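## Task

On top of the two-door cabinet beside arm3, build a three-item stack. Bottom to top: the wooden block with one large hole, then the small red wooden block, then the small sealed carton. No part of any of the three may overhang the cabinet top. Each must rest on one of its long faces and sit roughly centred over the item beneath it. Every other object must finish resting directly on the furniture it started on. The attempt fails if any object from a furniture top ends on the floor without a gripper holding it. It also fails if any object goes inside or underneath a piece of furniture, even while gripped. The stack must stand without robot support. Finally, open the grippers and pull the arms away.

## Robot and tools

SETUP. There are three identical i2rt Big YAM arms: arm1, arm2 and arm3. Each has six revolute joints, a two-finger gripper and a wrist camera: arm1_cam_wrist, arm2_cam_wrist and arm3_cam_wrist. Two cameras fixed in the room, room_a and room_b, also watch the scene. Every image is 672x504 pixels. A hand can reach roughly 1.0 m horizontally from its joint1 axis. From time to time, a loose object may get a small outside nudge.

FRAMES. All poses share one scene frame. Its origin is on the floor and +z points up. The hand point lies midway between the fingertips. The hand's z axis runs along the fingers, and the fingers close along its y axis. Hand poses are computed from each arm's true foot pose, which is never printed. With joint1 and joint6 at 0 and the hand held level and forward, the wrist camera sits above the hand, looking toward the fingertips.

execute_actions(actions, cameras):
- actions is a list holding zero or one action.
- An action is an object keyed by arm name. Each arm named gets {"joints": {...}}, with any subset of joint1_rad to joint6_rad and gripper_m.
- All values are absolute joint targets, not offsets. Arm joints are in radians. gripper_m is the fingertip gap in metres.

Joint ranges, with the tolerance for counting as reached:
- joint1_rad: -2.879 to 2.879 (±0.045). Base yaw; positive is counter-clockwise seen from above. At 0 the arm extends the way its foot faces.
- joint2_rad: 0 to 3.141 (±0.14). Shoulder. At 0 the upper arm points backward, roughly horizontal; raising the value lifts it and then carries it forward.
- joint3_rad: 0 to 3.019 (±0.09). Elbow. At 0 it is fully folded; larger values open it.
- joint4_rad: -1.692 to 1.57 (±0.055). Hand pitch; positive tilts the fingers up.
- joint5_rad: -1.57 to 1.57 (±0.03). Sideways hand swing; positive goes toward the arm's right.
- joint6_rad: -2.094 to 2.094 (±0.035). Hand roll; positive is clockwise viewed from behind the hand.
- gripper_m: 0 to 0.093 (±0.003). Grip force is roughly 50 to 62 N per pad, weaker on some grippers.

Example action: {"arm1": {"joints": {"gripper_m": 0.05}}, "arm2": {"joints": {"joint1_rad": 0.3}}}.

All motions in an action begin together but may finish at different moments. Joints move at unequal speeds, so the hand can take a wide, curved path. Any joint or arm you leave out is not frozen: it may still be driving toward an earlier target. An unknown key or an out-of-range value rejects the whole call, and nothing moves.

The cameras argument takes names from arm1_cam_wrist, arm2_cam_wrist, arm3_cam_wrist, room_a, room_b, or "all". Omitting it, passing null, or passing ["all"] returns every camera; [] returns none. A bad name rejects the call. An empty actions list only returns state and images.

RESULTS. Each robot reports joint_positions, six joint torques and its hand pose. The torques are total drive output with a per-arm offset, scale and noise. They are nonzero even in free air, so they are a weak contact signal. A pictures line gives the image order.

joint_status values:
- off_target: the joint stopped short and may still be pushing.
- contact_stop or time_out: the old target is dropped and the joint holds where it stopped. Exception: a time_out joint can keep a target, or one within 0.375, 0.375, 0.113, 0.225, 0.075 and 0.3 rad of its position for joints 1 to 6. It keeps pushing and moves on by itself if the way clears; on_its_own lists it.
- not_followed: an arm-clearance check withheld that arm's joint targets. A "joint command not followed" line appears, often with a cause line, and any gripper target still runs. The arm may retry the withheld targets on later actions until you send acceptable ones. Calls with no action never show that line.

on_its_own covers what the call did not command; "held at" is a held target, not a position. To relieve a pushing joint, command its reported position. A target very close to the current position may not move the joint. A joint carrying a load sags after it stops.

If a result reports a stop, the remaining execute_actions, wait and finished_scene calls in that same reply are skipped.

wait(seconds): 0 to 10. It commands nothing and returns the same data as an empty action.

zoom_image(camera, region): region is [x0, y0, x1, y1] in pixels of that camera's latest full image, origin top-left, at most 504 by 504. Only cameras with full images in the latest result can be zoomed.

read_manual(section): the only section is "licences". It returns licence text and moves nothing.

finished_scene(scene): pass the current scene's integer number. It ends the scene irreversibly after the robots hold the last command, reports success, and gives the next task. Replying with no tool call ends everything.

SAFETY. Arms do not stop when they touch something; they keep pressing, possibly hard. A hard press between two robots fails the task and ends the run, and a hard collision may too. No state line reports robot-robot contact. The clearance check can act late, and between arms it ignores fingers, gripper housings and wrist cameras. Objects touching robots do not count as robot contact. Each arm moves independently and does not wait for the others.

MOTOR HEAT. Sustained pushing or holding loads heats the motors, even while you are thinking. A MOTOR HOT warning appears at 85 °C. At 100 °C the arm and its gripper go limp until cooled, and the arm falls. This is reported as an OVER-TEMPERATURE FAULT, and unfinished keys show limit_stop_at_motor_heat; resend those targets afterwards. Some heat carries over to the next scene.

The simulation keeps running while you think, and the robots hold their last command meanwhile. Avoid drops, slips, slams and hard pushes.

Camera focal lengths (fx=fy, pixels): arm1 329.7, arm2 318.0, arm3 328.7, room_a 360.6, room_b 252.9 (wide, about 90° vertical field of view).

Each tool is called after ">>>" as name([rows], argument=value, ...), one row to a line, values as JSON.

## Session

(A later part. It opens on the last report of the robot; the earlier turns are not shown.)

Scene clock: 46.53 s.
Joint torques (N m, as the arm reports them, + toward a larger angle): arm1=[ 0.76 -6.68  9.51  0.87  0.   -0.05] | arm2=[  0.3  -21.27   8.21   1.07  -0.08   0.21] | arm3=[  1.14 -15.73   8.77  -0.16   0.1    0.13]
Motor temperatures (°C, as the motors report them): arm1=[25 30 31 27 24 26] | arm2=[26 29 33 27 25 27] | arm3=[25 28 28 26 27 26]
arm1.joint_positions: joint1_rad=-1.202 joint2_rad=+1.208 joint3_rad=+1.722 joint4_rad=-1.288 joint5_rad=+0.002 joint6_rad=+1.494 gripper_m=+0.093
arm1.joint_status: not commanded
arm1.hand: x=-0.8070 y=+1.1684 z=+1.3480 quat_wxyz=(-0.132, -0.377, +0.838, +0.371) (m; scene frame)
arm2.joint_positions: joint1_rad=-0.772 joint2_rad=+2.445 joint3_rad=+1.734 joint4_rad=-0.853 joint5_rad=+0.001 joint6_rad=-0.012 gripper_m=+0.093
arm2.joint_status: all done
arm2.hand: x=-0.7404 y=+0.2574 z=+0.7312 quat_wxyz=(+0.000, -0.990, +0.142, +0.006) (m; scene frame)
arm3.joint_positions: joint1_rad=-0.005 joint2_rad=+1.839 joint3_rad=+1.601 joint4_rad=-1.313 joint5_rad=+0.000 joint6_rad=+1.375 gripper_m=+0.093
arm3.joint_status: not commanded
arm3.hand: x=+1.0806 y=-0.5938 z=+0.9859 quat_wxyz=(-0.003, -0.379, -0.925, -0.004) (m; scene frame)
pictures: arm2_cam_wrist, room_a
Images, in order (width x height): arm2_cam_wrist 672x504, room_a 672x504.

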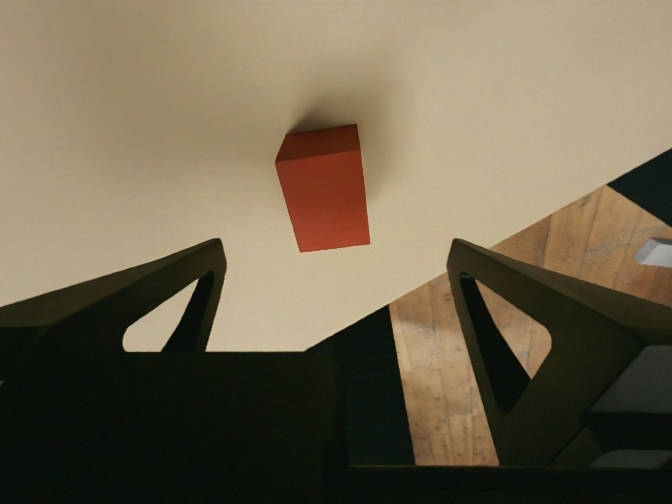

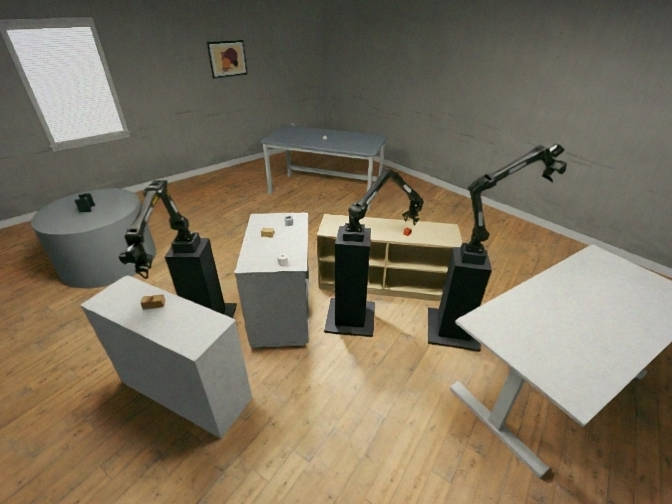

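>>> execute_actions([
  {"arm2":{"joints":{"joint1_rad":-0.758,"joint2_rad":2.565,"joint4_rad":-0.72,"joint6_rad":-0.16}}},
], cameras=[])

>>> execute_actions([
  {"arm2":{"joints":{"gripper_m":0.02}}},
], cameras=["arm2_cam_wrist"])

>>> execute_actions([
  {"arm2":{"joints":{"joint2_rad":2.0,"joint4_rad":-1.31}}},
], cameras=[])

>>> execute_actions([
  {"arm2":{"joints":{"joint1_rad":1.85}}},
], cameras=[])

>>> execute_actions([
  {"arm2":{"joints":{"joint2_rad":2.28,"joint4_rad":-1.0}}},
], cameras=["arm2_cam_wrist"])

Scene clock: 50.87 s.
Joint torques (N m, as the arm reports them, + toward a larger angle): arm1=[ 0.76 -6.67  9.52  0.87  0.   -0.05] | arm2=[  1.02 -22.67   7.31   1.08  -0.09  -0.04] | arm3=[  0.91 -15.58   8.87  -0.12   0.12   0.14]
Motor temperatures (°C, as the motors report them): arm1=[25 29 32 27 24 26] | arm2=[26 30 33 27 25 27] | arm3=[25 28 28 26 27 26]
arm1.joint_positions: joint1_rad=-1.202 joint2_rad=+1.208 joint3_rad=+1.722 joint4_rad=-1.288 joint5_rad=+0.002 joint6_rad=+1.494 gripper_m=+0.093
arm1.joint_status: not commanded
arm1.hand: x=-0.8070 y=+1.1684 z=+1.3480 quat_wxyz=(-0.132, -0.377, +0.838, +0.371) (m; scene frame)
arm2.joint_positions: joint1_rad=-0.765 joint2_rad=+2.573 joint3_rad=+1.734 joint4_rad=-0.734 joint5_rad=+0.001 joint6_rad=-0.145 gripper_m=+0.093
arm2.joint_status: all done
arm2.hand: x=-0.7280 y=+0.2485 z=+0.6519 quat_wxyz=(-0.001, -0.997, +0.072, +0.001) (m; scene frame)
arm3.joint_positions: joint1_rad=-0.005 joint2_rad=+1.839 joint3_rad=+1.601 joint4_rad=-1.313 joint5_rad=+0.000 joint6_rad=+1.375 gripper_m=+0.093
arm3.joint_status: not commanded
arm3.hand: x=+1.0806 y=-0.5938 z=+0.9859 quat_wxyz=(-0.003, -0.379, -0.925, -0.004) (m; scene frame)
pictures: none
No camera images: the call's "cameras" was empty. Leave "cameras" out to get every camera's image.

Scene clock: 51.53 s.
Joint torques (N m, as the arm reports them, + toward a larger angle): arm1=[ 0.76 -6.68  9.52  0.88  0.   -0.05] | arm2=[  1.01 -22.91   7.32   1.    -0.1   -0.05] | arm3=[  1.39 -15.54   8.83  -0.18   0.11   0.13]
Motor temperatures (°C, as the motors report them): arm1=[25 29 32 27 24 26] | arm2=[26 30 33 27 25 27] | arm3=[25 28 28 26 27 26]
arm1.joint_positions: joint1_rad=-1.202 joint2_rad=+1.208 joint3_rad=+1.722 joint4_rad=-1.288 joint5_rad=+0.002 joint6_rad=+1.494 gripper_m=+0.093
arm1.joint_status: not commanded
arm1.hand: x=-0.8070 y=+1.1684 z=+1.3480 quat_wxyz=(-0.132, -0.377, +0.838, +0.371) (m; scene frame)
arm2.joint_positions: joint1_rad=-0.765 joint2_rad=+2.573 joint3_rad=+1.734 joint4_rad=-0.734 joint5_rad=+0.001 joint6_rad=-0.147 gripper_m=+0.044
arm2.joint_status: gripper_m off_target (ended at +0.044, target +0.020)
arm2.hand: x=-0.7280 y=+0.2485 z=+0.6519 quat_wxyz=(-0.001, -0.997, +0.071, +0.001) (m; scene frame)
arm3.joint_positions: joint1_rad=-0.005 joint2_rad=+1.839 joint3_rad=+1.601 joint4_rad=-1.313 joint5_rad=+0.000 joint6_rad=+1.375 gripper_m=+0.093
arm3.joint_status: not commanded
arm3.hand: x=+1.0806 y=-0.5938 z=+0.9859 quat_wxyz=(-0.003, -0.379, -0.925, -0.004) (m; scene frame)
pictures: arm2_cam_wrist
Images, in order (width x height): arm2_cam_wrist 672x504.

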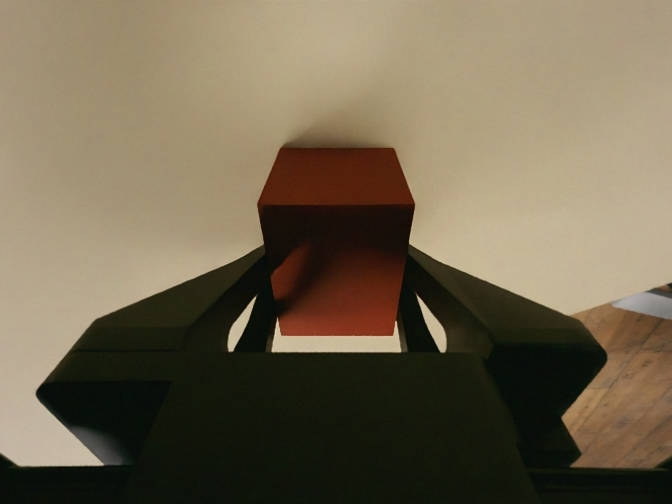

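Scene clock: 53.20 s.
Joint torques (N m, as the arm reports them, + toward a larger angle): arm1=[ 0.76 -6.69  9.52  0.87 -0.01 -0.06] | arm2=[  1.   -20.34   9.89  -0.34  -0.09   0.  ] | arm3=[  1.04 -15.84   8.86  -0.24   0.12   0.12]
Motor temperatures (°C, as the motors report them): arm1=[25 29 32 27 24 26] | arm2=[26 30 33 27 25 27] | arm3=[25 28 28 26 27 26]
arm1.joint_positions: joint1_rad=-1.202 joint2_rad=+1.208 joint3_rad=+1.722 joint4_rad=-1.288 joint5_rad=+0.002 joint6_rad=+1.494 gripper_m=+0.093
arm1.joint_status: not commanded
arm1.hand: x=-0.8070 y=+1.1684 z=+1.3480 quat_wxyz=(-0.132, -0.377, +0.838, +0.371) (m; scene frame)
arm2.joint_positions: joint1_rad=-0.765 joint2_rad=+2.008 joint3_rad=+1.737 joint4_rad=-1.296 joint5_rad=+0.001 joint6_rad=-0.147 gripper_m=+0.044
arm2.joint_status: all done
arm2.hand: x=-0.7074 y=+0.2436 z=+1.0013 quat_wxyz=(+0.000, -0.997, +0.071, +0.004) (m; scene frame)
arm3.joint_positions: joint1_rad=-0.005 joint2_rad=+1.839 joint3_rad=+1.601 joint4_rad=-1.313 joint5_rad=+0.000 joint6_rad=+1.375 gripper_m=+0.093
arm3.joint_status: not commanded
arm3.hand: x=+1.0806 y=-0.5938 z=+0.9859 quat_wxyz=(-0.003, -0.379, -0.925, -0.004) (m; scene frame)
pictures: none
No camera images: the call's "cameras" was empty. Leave "cameras" out to get every camera's image.

Scene clock: 55.80 s.
Joint torques (N m, as the arm reports them, + toward a larger angle): arm1=[ 0.76 -6.67  9.52  0.88  0.   -0.05] | arm2=[  0.22 -20.5    9.87  -0.23   0.02   0.  ] | arm3=[  1.01 -15.29   8.82  -0.11   0.12   0.1 ]
Motor temperatures (°C, as the motors report them): arm1=[25 29 32 27 24 26] | arm2=[26 30 33 27 25 27] | arm3=[25 28 28 26 27 26]
arm1.joint_positions: joint1_rad=-1.202 joint2_rad=+1.208 joint3_rad=+1.722 joint4_rad=-1.288 joint5_rad=+0.002 joint6_rad=+1.494 gripper_m=+0.093
arm1.joint_status: not commanded
arm1.hand: x=-0.8070 y=+1.1684 z=+1.3480 quat_wxyz=(-0.132, -0.377, +0.838, +0.371) (m; scene frame)
arm2.joint_positions: joint1_rad=+1.851 joint2_rad=+2.008 joint3_rad=+1.737 joint4_rad=-1.296 joint5_rad=-0.002 joint6_rad=-0.148 gripper_m=+0.044
arm2.joint_status: all done
arm2.hand: x=+0.2995 y=-0.3778 z=+0.9976 quat_wxyz=(+0.000, -0.327, -0.945, +0.002) (m; scene frame)
arm3.joint_positions: joint1_rad=-0.005 joint2_rad=+1.839 joint3_rad=+1.601 joint4_rad=-1.313 joint5_rad=+0.000 joint6_rad=+1.375 gripper_m=+0.093
arm3.joint_status: not commanded
arm3.hand: x=+1.0806 y=-0.5938 z=+0.9859 quat_wxyz=(-0.003, -0.379, -0.925, -0.004) (m; scene frame)
pictures: none
No camera images: the call's "cameras" was empty. Leave "cameras" out to get every camera's image.

Scene clock: 56.87 s.
Joint torques (N m, as the arm reports them, + toward a larger angle): arm1=[ 0.76 -6.7   9.5   0.88  0.   -0.05] | arm2=[  0.54 -22.87   8.73   1.1    0.    -0.02] | arm3=[  1.   -15.51   8.9   -0.1    0.1    0.11]
Motor temperatures (°C, as the motors report them): arm1=[25 29 32 27 24 26] | arm2=[26 30 33 27 25 27] | arm3=[25 28 28 26 27 26]
arm1.joint_positions: joint1_rad=-1.202 joint2_rad=+1.208 joint3_rad=+1.722 joint4_rad=-1.288 joint5_rad=+0.002 joint6_rad=+1.494 gripper_m=+0.093
arm1.joint_status: not commanded
arm1.hand: x=-0.8070 y=+1.1684 z=+1.3480 quat_wxyz=(-0.132, -0.377, +0.838, +0.371) (m; scene frame)
arm2.joint_positions: joint1_rad=+1.851 joint2_rad=+2.295 joint3_rad=+1.737 joint4_rad=-1.015 joint5_rad=-0.001 joint6_rad=-0.149 gripper_m=+0.044
arm2.joint_status: all done
arm2.hand: x=+0.3222 y=-0.4034 z=+0.8221 quat_wxyz=(+0.002, -0.327, -0.945, +0.001) (m; scene frame)
arm3.joint_positions: joint1_rad=-0.005 joint2_rad=+1.839 joint3_rad=+1.601 joint4_rad=-1.313 joint5_rad=+0.000 joint6_rad=+1.375 gripper_m=+0.093
arm3.joint_status: not commanded
arm3.hand: x=+1.0806 y=-0.5938 z=+0.9859 quat_wxyz=(-0.003, -0.379, -0.925, -0.004) (m; scene frame)
pictures: arm2_cam_wrist
Images, in order (width x height): arm2_cam_wrist 672x504.

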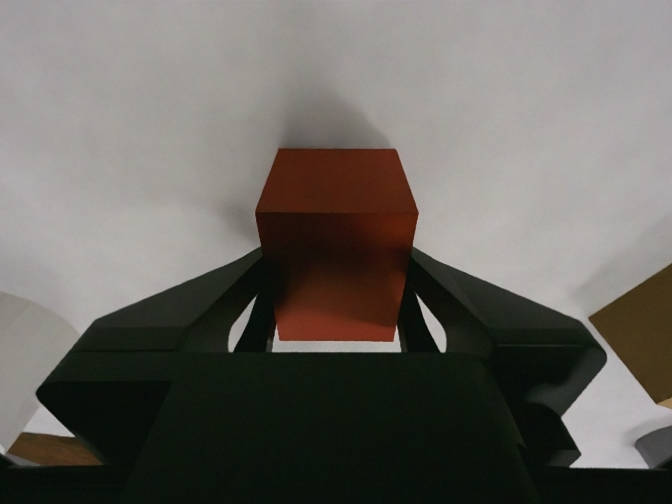

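>>> execute_actions([
  {"arm2":{"joints":{"joint2_rad":2.32}}},
], cameras=[])

>>> execute_actions([
  {"arm2":{"joints":{"gripper_m":0.093}}},
], cameras=[])

>>> execute_actions([
  {"arm2":{"joints":{"joint2_rad":1.2,"joint4_rad":-1.6}},"arm3":{"joints":{"joint1_rad":0.7,"joint6_rad":-0.5}}},
], cameras=[])

>>> execute_actions([
  {"arm2":{"joints":{"joint1_rad":0.3}},"arm3":{"joints":{"joint1_rad":1.49,"joint2_rad":1.95,"joint4_rad":-1.21}}},
], cameras=["arm3_cam_wrist"])

Scene clock: 60.83 s.
Joint torques (N m, as the arm reports them, + toward a larger angle): arm1=[ 0.76 -6.72  9.52  0.88  0.   -0.05] | arm2=[  0.2  -19.77   8.81   1.08  -0.02  -0.01] | arm3=[  0.73 -15.57   8.81  -0.19   0.1    0.1 ]
Motor temperatures (°C, as the motors report them): arm1=[25 29 32 27 24 26] | arm2=[26 30 33 27 25 27] | arm3=[25 28 28 26 27 26]
arm1.joint_positions: joint1_rad=-1.202 joint2_rad=+1.208 joint3_rad=+1.722 joint4_rad=-1.288 joint5_rad=+0.002 joint6_rad=+1.494 gripper_m=+0.093
arm1.joint_status: not commanded
arm1.hand: x=-0.8070 y=+1.1684 z=+1.3480 quat_wxyz=(-0.132, -0.377, +0.838, +0.371) (m; scene frame)
arm2.joint_positions: joint1_rad=+1.851 joint2_rad=+2.298 joint3_rad=+1.737 joint4_rad=-1.015 joint5_rad=-0.001 joint6_rad=-0.149 gripper_m=+0.044
arm2.joint_status: all done
arm2.hand: x=+0.3217 y=-0.4029 z=+0.8200 quat_wxyz=(+0.004, -0.327, -0.945, +0.000) (m; scene frame)
arm3.joint_positions: joint1_rad=-0.005 joint2_rad=+1.839 joint3_rad=+1.601 joint4_rad=-1.313 joint5_rad=+0.000 joint6_rad=+1.375 gripper_m=+0.093
arm3.joint_status: not commanded
arm3.hand: x=+1.0806 y=-0.5938 z=+0.9859 quat_wxyz=(-0.003, -0.379, -0.925, -0.004) (m; scene frame)
pictures: none
No camera images: the call's "cameras" was empty. Leave "cameras" out to get every camera's image.

Scene clock: 61.50 s.
Joint torques (N m, as the arm reports them, + toward a larger angle): arm1=[ 0.75 -6.71  9.51  0.87  0.   -0.05] | arm2=[  0.12 -20.19   8.75   0.91  -0.03  -0.02] | arm3=[  0.91 -15.41   8.82  -0.23   0.1    0.15]
Motor temperatures (°C, as the motors report them): arm1=[25 29 32 27 24 26] | arm2=[26 30 33 27 25 27] | arm3=[25 28 28 26 27 26]
arm1.joint_positions: joint1_rad=-1.202 joint2_rad=+1.208 joint3_rad=+1.722 joint4_rad=-1.288 joint5_rad=+0.002 joint6_rad=+1.494 gripper_m=+0.093
arm1.joint_status: not commanded
arm1.hand: x=-0.8070 y=+1.1684 z=+1.3480 quat_wxyz=(-0.132, -0.377, +0.838, +0.371) (m; scene frame)
arm2.joint_positions: joint1_rad=+1.851 joint2_rad=+2.300 joint3_rad=+1.737 joint4_rad=-1.014 joint5_rad=-0.001 joint6_rad=-0.149 gripper_m=+0.093
arm2.joint_status: all done
arm2.hand: x=+0.3216 y=-0.4027 z=+0.8190 quat_wxyz=(+0.004, -0.327, -0.945, +0.000) (m; scene frame)
arm3.joint_positions: joint1_rad=-0.005 joint2_rad=+1.839 joint3_rad=+1.601 joint4_rad=-1.313 joint5_rad=+0.000 joint6_rad=+1.375 gripper_m=+0.093
arm3.joint_status: not commanded
arm3.hand: x=+1.0806 y=-0.5938 z=+0.9859 quat_wxyz=(-0.003, -0.379, -0.925, -0.004) (m; scene frame)
pictures: none
No camera images: the call's "cameras" was empty. Leave "cameras" out to get every camera's image.

Scene clock: 63.80 s.
Joint torques (N m, as the arm reports them, + toward a larger angle): arm1=[ 0.76 -6.66  9.52  0.88 -0.01 -0.05] | arm2=[ 0.45 -6.48  9.9   0.75  0.02  0.01] | arm3=[ -0.33 -15.46   8.88   0.01   0.07  -0.02]
Motor temperatures (°C, as the motors report them): arm1=[25 29 32 27 24 26] | arm2=[26 30 33 27 25 27] | arm3=[25 28 28 26 27 26]
arm1.joint_positions: joint1_rad=-1.202 joint2_rad=+1.208 joint3_rad=+1.722 joint4_rad=-1.288 joint5_rad=+0.002 joint6_rad=+1.494 gripper_m=+0.093
arm1.joint_status: not commanded
arm1.hand: x=-0.8070 y=+1.1684 z=+1.3480 quat_wxyz=(-0.132, -0.377, +0.838, +0.371) (m; scene frame)
arm2.joint_positions: joint1_rad=+1.851 joint2_rad=+1.195 joint3_rad=+1.737 joint4_rad=-1.587 joint5_rad=-0.001 joint6_rad=-0.149 gripper_m=+0.093
arm2.joint_status: all done
arm2.hand: x=+0.1533 y=-0.2201 z=+1.3934 quat_wxyz=(-0.229, -0.315, -0.913, +0.122) (m; scene frame)
arm3.joint_positions: joint1_rad=+0.712 joint2_rad=+1.839 joint3_rad=+1.601 joint4_rad=-1.313 joint5_rad=-0.002 joint6_rad=-0.489 gripper_m=+0.093
arm3.joint_status: all done
arm3.hand: x=+0.7574 y=-0.3650 z=+0.9870 quat_wxyz=(-0.004, +0.784, -0.620, -0.006) (m; scene frame)
pictures: none
No camera images: the call's "cameras" was empty. Leave "cameras" out to get every camera's image.

Scene clock: 65.57 s.
Joint torques (N m, as the arm reports them, + toward a larger angle): arm1=[ 0.76 -6.71  9.52  0.87  0.   -0.05] | arm2=[ 0.47 -7.61 10.02  0.8  -0.03  0.03] | arm3=[ -0.12 -18.7    8.72   0.24   0.06  -0.02]
Motor temperatures (°C, as the motors report them): arm1=[25 29 33 27 24 26] | arm2=[26 29 33 27 25 27] | arm3=[25 28 28 26 27 26]
arm1.joint_positions: joint1_rad=-1.202 joint2_rad=+1.208 joint3_rad=+1.722 joint4_rad=-1.288 joint5_rad=+0.002 joint6_rad=+1.494 gripper_m=+0.093
arm1.joint_status: not commanded
arm1.hand: x=-0.8070 y=+1.1684 z=+1.3480 quat_wxyz=(-0.132, -0.377, +0.838, +0.371) (m; scene frame)
arm2.joint_positions: joint1_rad=+0.299 joint2_rad=+1.207 joint3_rad=+1.737 joint4_rad=-1.587 joint5_rad=+0.000 joint6_rad=-0.149 gripper_m=+0.093
arm2.joint_status: all done
arm2.hand: x=-0.4057 y=-0.2111 z=+1.3917 quat_wxyz=(-0.078, -0.865, -0.431, +0.245) (m; scene frame)
arm3.joint_positions: joint1_rad=+1.499 joint2_rad=+1.961 joint3_rad=+1.601 joint4_rad=-1.210 joint5_rad=-0.002 joint6_rad=-0.492 gripper_m=+0.093
arm3.joint_status: all done
arm3.hand: x=+0.3171 y=-0.4048 z=+0.9236 quat_wxyz=(+0.004, +0.963, -0.271, -0.004) (m; scene frame)
pictures: arm3_cam_wrist
Images, in order (width x height): arm3_cam_wrist 672x504.

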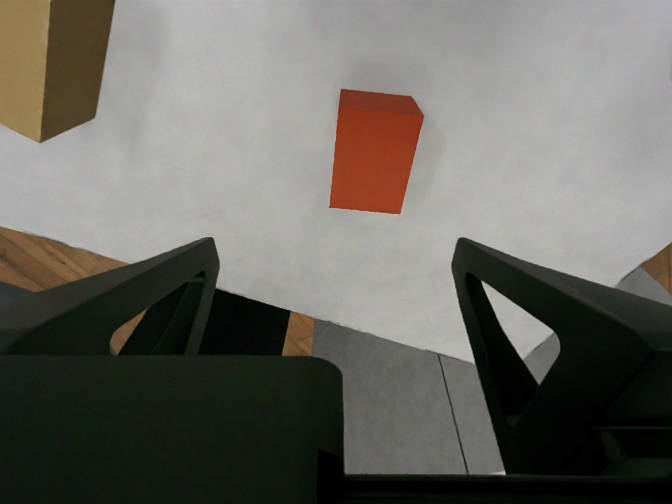

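>>> execute_actions([
  {"arm3":{"joints":{"joint1_rad":1.465,"joint2_rad":2.1,"joint3_rad":1.545,"joint4_rad":-0.992,"joint6_rad":-0.44}}},
], cameras=[])

>>> execute_actions([
  {"arm3":{"joints":{"gripper_m":0.02}}},
], cameras=["arm3_cam_wrist"])

>>> execute_actions([
  {"arm3":{"joints":{"joint2_rad":1.88,"joint3_rad":1.65,"joint4_rad":-1.33}}},
], cameras=[])

>>> execute_actions([
  {"arm3":{"joints":{"joint1_rad":0.0,"joint6_rad":1.385}}},
], cameras=[])

>>> execute_actions([
  {"arm3":{"joints":{"joint2_rad":2.04,"joint4_rad":-1.13}}},
], cameras=["arm3_cam_wrist"])

Scene clock: 70.93 s.
Joint torques (N m, as the arm reports them, + toward a larger angle): arm1=[ 0.76 -6.69  9.52  0.87  0.   -0.05] | arm2=[ 0.6  -7.6   9.99  0.78 -0.04  0.03] | arm3=[  0.16 -19.27   7.04   0.61   0.08   0.19]
Motor temperatures (°C, as the motors report them): arm1=[25 28 33 27 24 26] | arm2=[26 29 33 27 25 27] | arm3=[25 28 28 26 27 26]
arm1.joint_positions: joint1_rad=-1.202 joint2_rad=+1.208 joint3_rad=+1.722 joint4_rad=-1.288 joint5_rad=+0.002 joint6_rad=+1.494 gripper_m=+0.093
arm1.joint_status: not commanded
arm1.hand: x=-0.8070 y=+1.1684 z=+1.3480 quat_wxyz=(-0.132, -0.377, +0.838, +0.371) (m; scene frame)
arm2.joint_positions: joint1_rad=+0.299 joint2_rad=+1.207 joint3_rad=+1.737 joint4_rad=-1.587 joint5_rad=+0.000 joint6_rad=-0.149 gripper_m=+0.093
arm2.joint_status: not commanded
arm2.hand: x=-0.4057 y=-0.2111 z=+1.3917 quat_wxyz=(-0.078, -0.865, -0.431, +0.245) (m; scene frame)
arm3.joint_positions: joint1_rad=+1.475 joint2_rad=+2.113 joint3_rad=+1.536 joint4_rad=-1.001 joint5_rad=-0.002 joint6_rad=-0.450 gripper_m=+0.093
arm3.joint_status: all done
arm3.hand: x=+0.3249 y=-0.3919 z=+0.8144 quat_wxyz=(+0.007, +0.953, -0.302, -0.001) (m; scene frame)
pictures: none
No camera images: the call's "cameras" was empty. Leave "cameras" out to get every camera's image.

Scene clock: 71.60 s.
Joint torques (N m, as the arm reports them, + toward a larger angle): arm1=[ 0.77 -6.71  9.51  0.87  0.   -0.05] | arm2=[ 0.51 -7.24  9.92  0.72 -0.08  0.05] | arm3=[  0.51 -19.76   7.02   0.48  -0.02   0.15]
Motor temperatures (°C, as the motors report them): arm1=[25 28 33 27 24 26] | arm2=[26 29 33 27 25 27] | arm3=[25 28 28 26 27 26]
arm1.joint_positions: joint1_rad=-1.202 joint2_rad=+1.208 joint3_rad=+1.722 joint4_rad=-1.288 joint5_rad=+0.002 joint6_rad=+1.494 gripper_m=+0.093
arm1.joint_status: not commanded
arm1.hand: x=-0.8070 y=+1.1684 z=+1.3480 quat_wxyz=(-0.132, -0.377, +0.838, +0.371) (m; scene frame)
arm2.joint_positions: joint1_rad=+0.299 joint2_rad=+1.207 joint3_rad=+1.737 joint4_rad=-1.587 joint5_rad=+0.000 joint6_rad=-0.149 gripper_m=+0.093
arm2.joint_status: not commanded
arm2.hand: x=-0.4057 y=-0.2111 z=+1.3917 quat_wxyz=(-0.078, -0.865, -0.431, +0.245) (m; scene frame)
arm3.joint_positions: joint1_rad=+1.475 joint2_rad=+2.113 joint3_rad=+1.536 joint4_rad=-1.001 joint5_rad=-0.001 joint6_rad=-0.450 gripper_m=+0.044
arm3.joint_status: gripper_m off_target (ended at +0.044, target +0.020)
arm3.hand: x=+0.3249 y=-0.3917 z=+0.8144 quat_wxyz=(+0.007, +0.953, -0.303, -0.001) (m; scene frame)
pictures: arm3_cam_wrist
Images, in order (width x height): arm3_cam_wrist 672x504.

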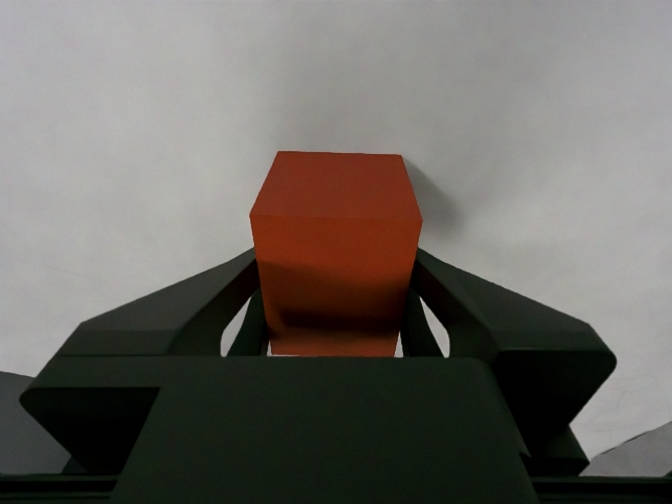

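Scene clock: 72.93 s.
Joint torques (N m, as the arm reports them, + toward a larger angle): arm1=[ 0.74 -6.71  9.52  0.87  0.   -0.05] | arm2=[ 0.29 -7.3  10.06  0.77 -0.06  0.01] | arm3=[  0.06 -15.76   8.98  -0.12   0.03   0.15]
Motor temperatures (°C, as the motors report them): arm1=[25 28 33 27 24 26] | arm2=[26 29 33 27 25 27] | arm3=[25 28 28 26 27 26]
arm1.joint_positions: joint1_rad=-1.202 joint2_rad=+1.208 joint3_rad=+1.722 joint4_rad=-1.288 joint5_rad=+0.002 joint6_rad=+1.494 gripper_m=+0.093
arm1.joint_status: not commanded
arm1.hand: x=-0.8070 y=+1.1684 z=+1.3480 quat_wxyz=(-0.132, -0.377, +0.838, +0.371) (m; scene frame)
arm2.joint_positions: joint1_rad=+0.299 joint2_rad=+1.207 joint3_rad=+1.737 joint4_rad=-1.587 joint5_rad=+0.000 joint6_rad=-0.149 gripper_m=+0.093
arm2.joint_status: not commanded
arm2.hand: x=-0.4057 y=-0.2111 z=+1.3917 quat_wxyz=(-0.078, -0.865, -0.431, +0.245) (m; scene frame)
arm3.joint_positions: joint1_rad=+1.475 joint2_rad=+1.873 joint3_rad=+1.629 joint4_rad=-1.322 joint5_rad=-0.001 joint6_rad=-0.450 gripper_m=+0.044
arm3.joint_status: all done
arm3.hand: x=+0.3373 y=-0.4107 z=+0.9824 quat_wxyz=(+0.003, +0.953, -0.303, -0.004) (m; scene frame)
pictures: none
No camera images: the call's "cameras" was empty. Leave "cameras" out to get every camera's image.

Scene clock: 75.20 s.
Joint torques (N m, as the arm reports them, + toward a larger angle): arm1=[ 0.8  -6.68  9.51  0.88  0.   -0.06] | arm2=[ 0.57 -7.38 10.01  0.82 -0.1  -0.02] | arm3=[  0.75 -16.35   8.86  -0.28   0.05   0.2 ]
Motor temperatures (°C, as the motors report them): arm1=[25 28 33 27 24 26] | arm2=[26 28 34 27 25 27] | arm3=[25 28 29 26 27 26]
arm1.joint_positions: joint1_rad=-1.202 joint2_rad=+1.208 joint3_rad=+1.722 joint4_rad=-1.288 joint5_rad=+0.002 joint6_rad=+1.494 gripper_m=+0.093
arm1.joint_status: not commanded
arm1.hand: x=-0.8070 y=+1.1684 z=+1.3480 quat_wxyz=(-0.132, -0.377, +0.838, +0.371) (m; scene frame)
arm2.joint_positions: joint1_rad=+0.299 joint2_rad=+1.207 joint3_rad=+1.737 joint4_rad=-1.587 joint5_rad=+0.000 joint6_rad=-0.149 gripper_m=+0.093
arm2.joint_status: not commanded
arm2.hand: x=-0.4057 y=-0.2111 z=+1.3917 quat_wxyz=(-0.078, -0.865, -0.431, +0.245) (m; scene frame)
arm3.joint_positions: joint1_rad=-0.004 joint2_rad=+1.878 joint3_rad=+1.629 joint4_rad=-1.322 joint5_rad=+0.001 joint6_rad=+1.374 gripper_m=+0.044
arm3.joint_status: all done
arm3.hand: x=+1.0863 y=-0.5894 z=+0.9755 quat_wxyz=(+0.002, -0.378, -0.926, +0.005) (m; scene frame)
pictures: none
No camera images: the call's "cameras" was empty. Leave "cameras" out to get every camera's image.

Scene clock: 76.30 s.
Joint torques (N m, as the arm reports them, + toward a larger angle): arm1=[ 0.76 -6.68  9.51  0.88  0.   -0.05] | arm2=[ 0.97 -8.08 10.04  0.66 -0.04 -0.01] | arm3=[  0.7  -20.41   8.4    0.49   0.04   0.19]
Motor temperatures (°C, as the motors report them): arm1=[25 28 33 27 24 26] | arm2=[26 28 34 27 25 27] | arm3=[25 28 29 26 27 26]
arm1.joint_positions: joint1_rad=-1.202 joint2_rad=+1.208 joint3_rad=+1.722 joint4_rad=-1.288 joint5_rad=+0.002 joint6_rad=+1.494 gripper_m=+0.093
arm1.joint_status: not commanded
arm1.hand: x=-0.8070 y=+1.1684 z=+1.3480 quat_wxyz=(-0.132, -0.377, +0.838, +0.371) (m; scene frame)
arm2.joint_positions: joint1_rad=+0.299 joint2_rad=+1.207 joint3_rad=+1.737 joint4_rad=-1.587 joint5_rad=+0.000 joint6_rad=-0.149 gripper_m=+0.093
arm2.joint_status: not commanded
arm2.hand: x=-0.4057 y=-0.2111 z=+1.3917 quat_wxyz=(-0.078, -0.865, -0.431, +0.245) (m; scene frame)
arm3.joint_positions: joint1_rad=-0.004 joint2_rad=+2.061 joint3_rad=+1.629 joint4_rad=-1.138 joint5_rad=+0.001 joint6_rad=+1.375 gripper_m=+0.044
arm3.joint_status: all done
arm3.hand: x=+1.1154 y=-0.5697 z=+0.8710 quat_wxyz=(+0.001, -0.379, -0.925, +0.004) (m; scene frame)
pictures: arm3_cam_wrist
Images, in order (width x height): arm3_cam_wrist 672x504.

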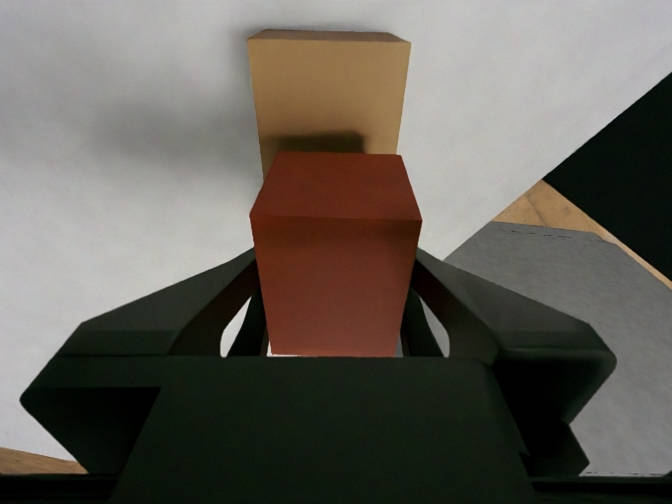

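>>> execute_actions([
  {"arm3":{"joints":{"joint1_rad":-0.028,"joint2_rad":2.115,"joint4_rad":-1.09}}},
], cameras=["arm3_cam_wrist"])

Scene clock: 78.40 s.
Joint torques (N m, as the arm reports them, + toward a larger angle): arm1=[ 0.78 -6.68  9.52  0.87  0.   -0.05] | arm2=[ 0.34 -7.64  9.95  0.79 -0.04  0.01] | arm3=[ -0.68 -17.58   8.38   0.49   0.1    0.17]
Motor temperatures (°C, as the motors report them): arm1=[25 28 33 27 24 26] | arm2=[26 28 34 27 25 27] | arm3=[25 29 29 26 27 26]
arm1.joint_positions: joint1_rad=-1.202 joint2_rad=+1.208 joint3_rad=+1.722 joint4_rad=-1.288 joint5_rad=+0.002 joint6_rad=+1.494 gripper_m=+0.093
arm1.joint_status: not commanded
arm1.hand: x=-0.8070 y=+1.1684 z=+1.3480 quat_wxyz=(-0.132, -0.377, +0.838, +0.371) (m; scene frame)
arm2.joint_positions: joint1_rad=+0.299 joint2_rad=+1.207 joint3_rad=+1.737 joint4_rad=-1.587 joint5_rad=+0.000 joint6_rad=-0.149 gripper_m=+0.093
arm2.joint_status: not commanded
arm2.hand: x=-0.4057 y=-0.2111 z=+1.3917 quat_wxyz=(-0.078, -0.865, -0.431, +0.245) (m; scene frame)
arm3.joint_positions: joint1_rad=-0.016 joint2_rad=+2.100 joint3_rad=+1.629 joint4_rad=-1.097 joint5_rad=+0.000 joint6_rad=+1.376 gripper_m=+0.044
arm3.joint_status: all done
arm3.hand: x=+1.1235 y=-0.5726 z=+0.8476 quat_wxyz=(+0.002, -0.385, -0.923, +0.003) (m; scene frame)
pictures: arm3_cam_wrist
Images, in order (width x height): arm3_cam_wrist 672x504.

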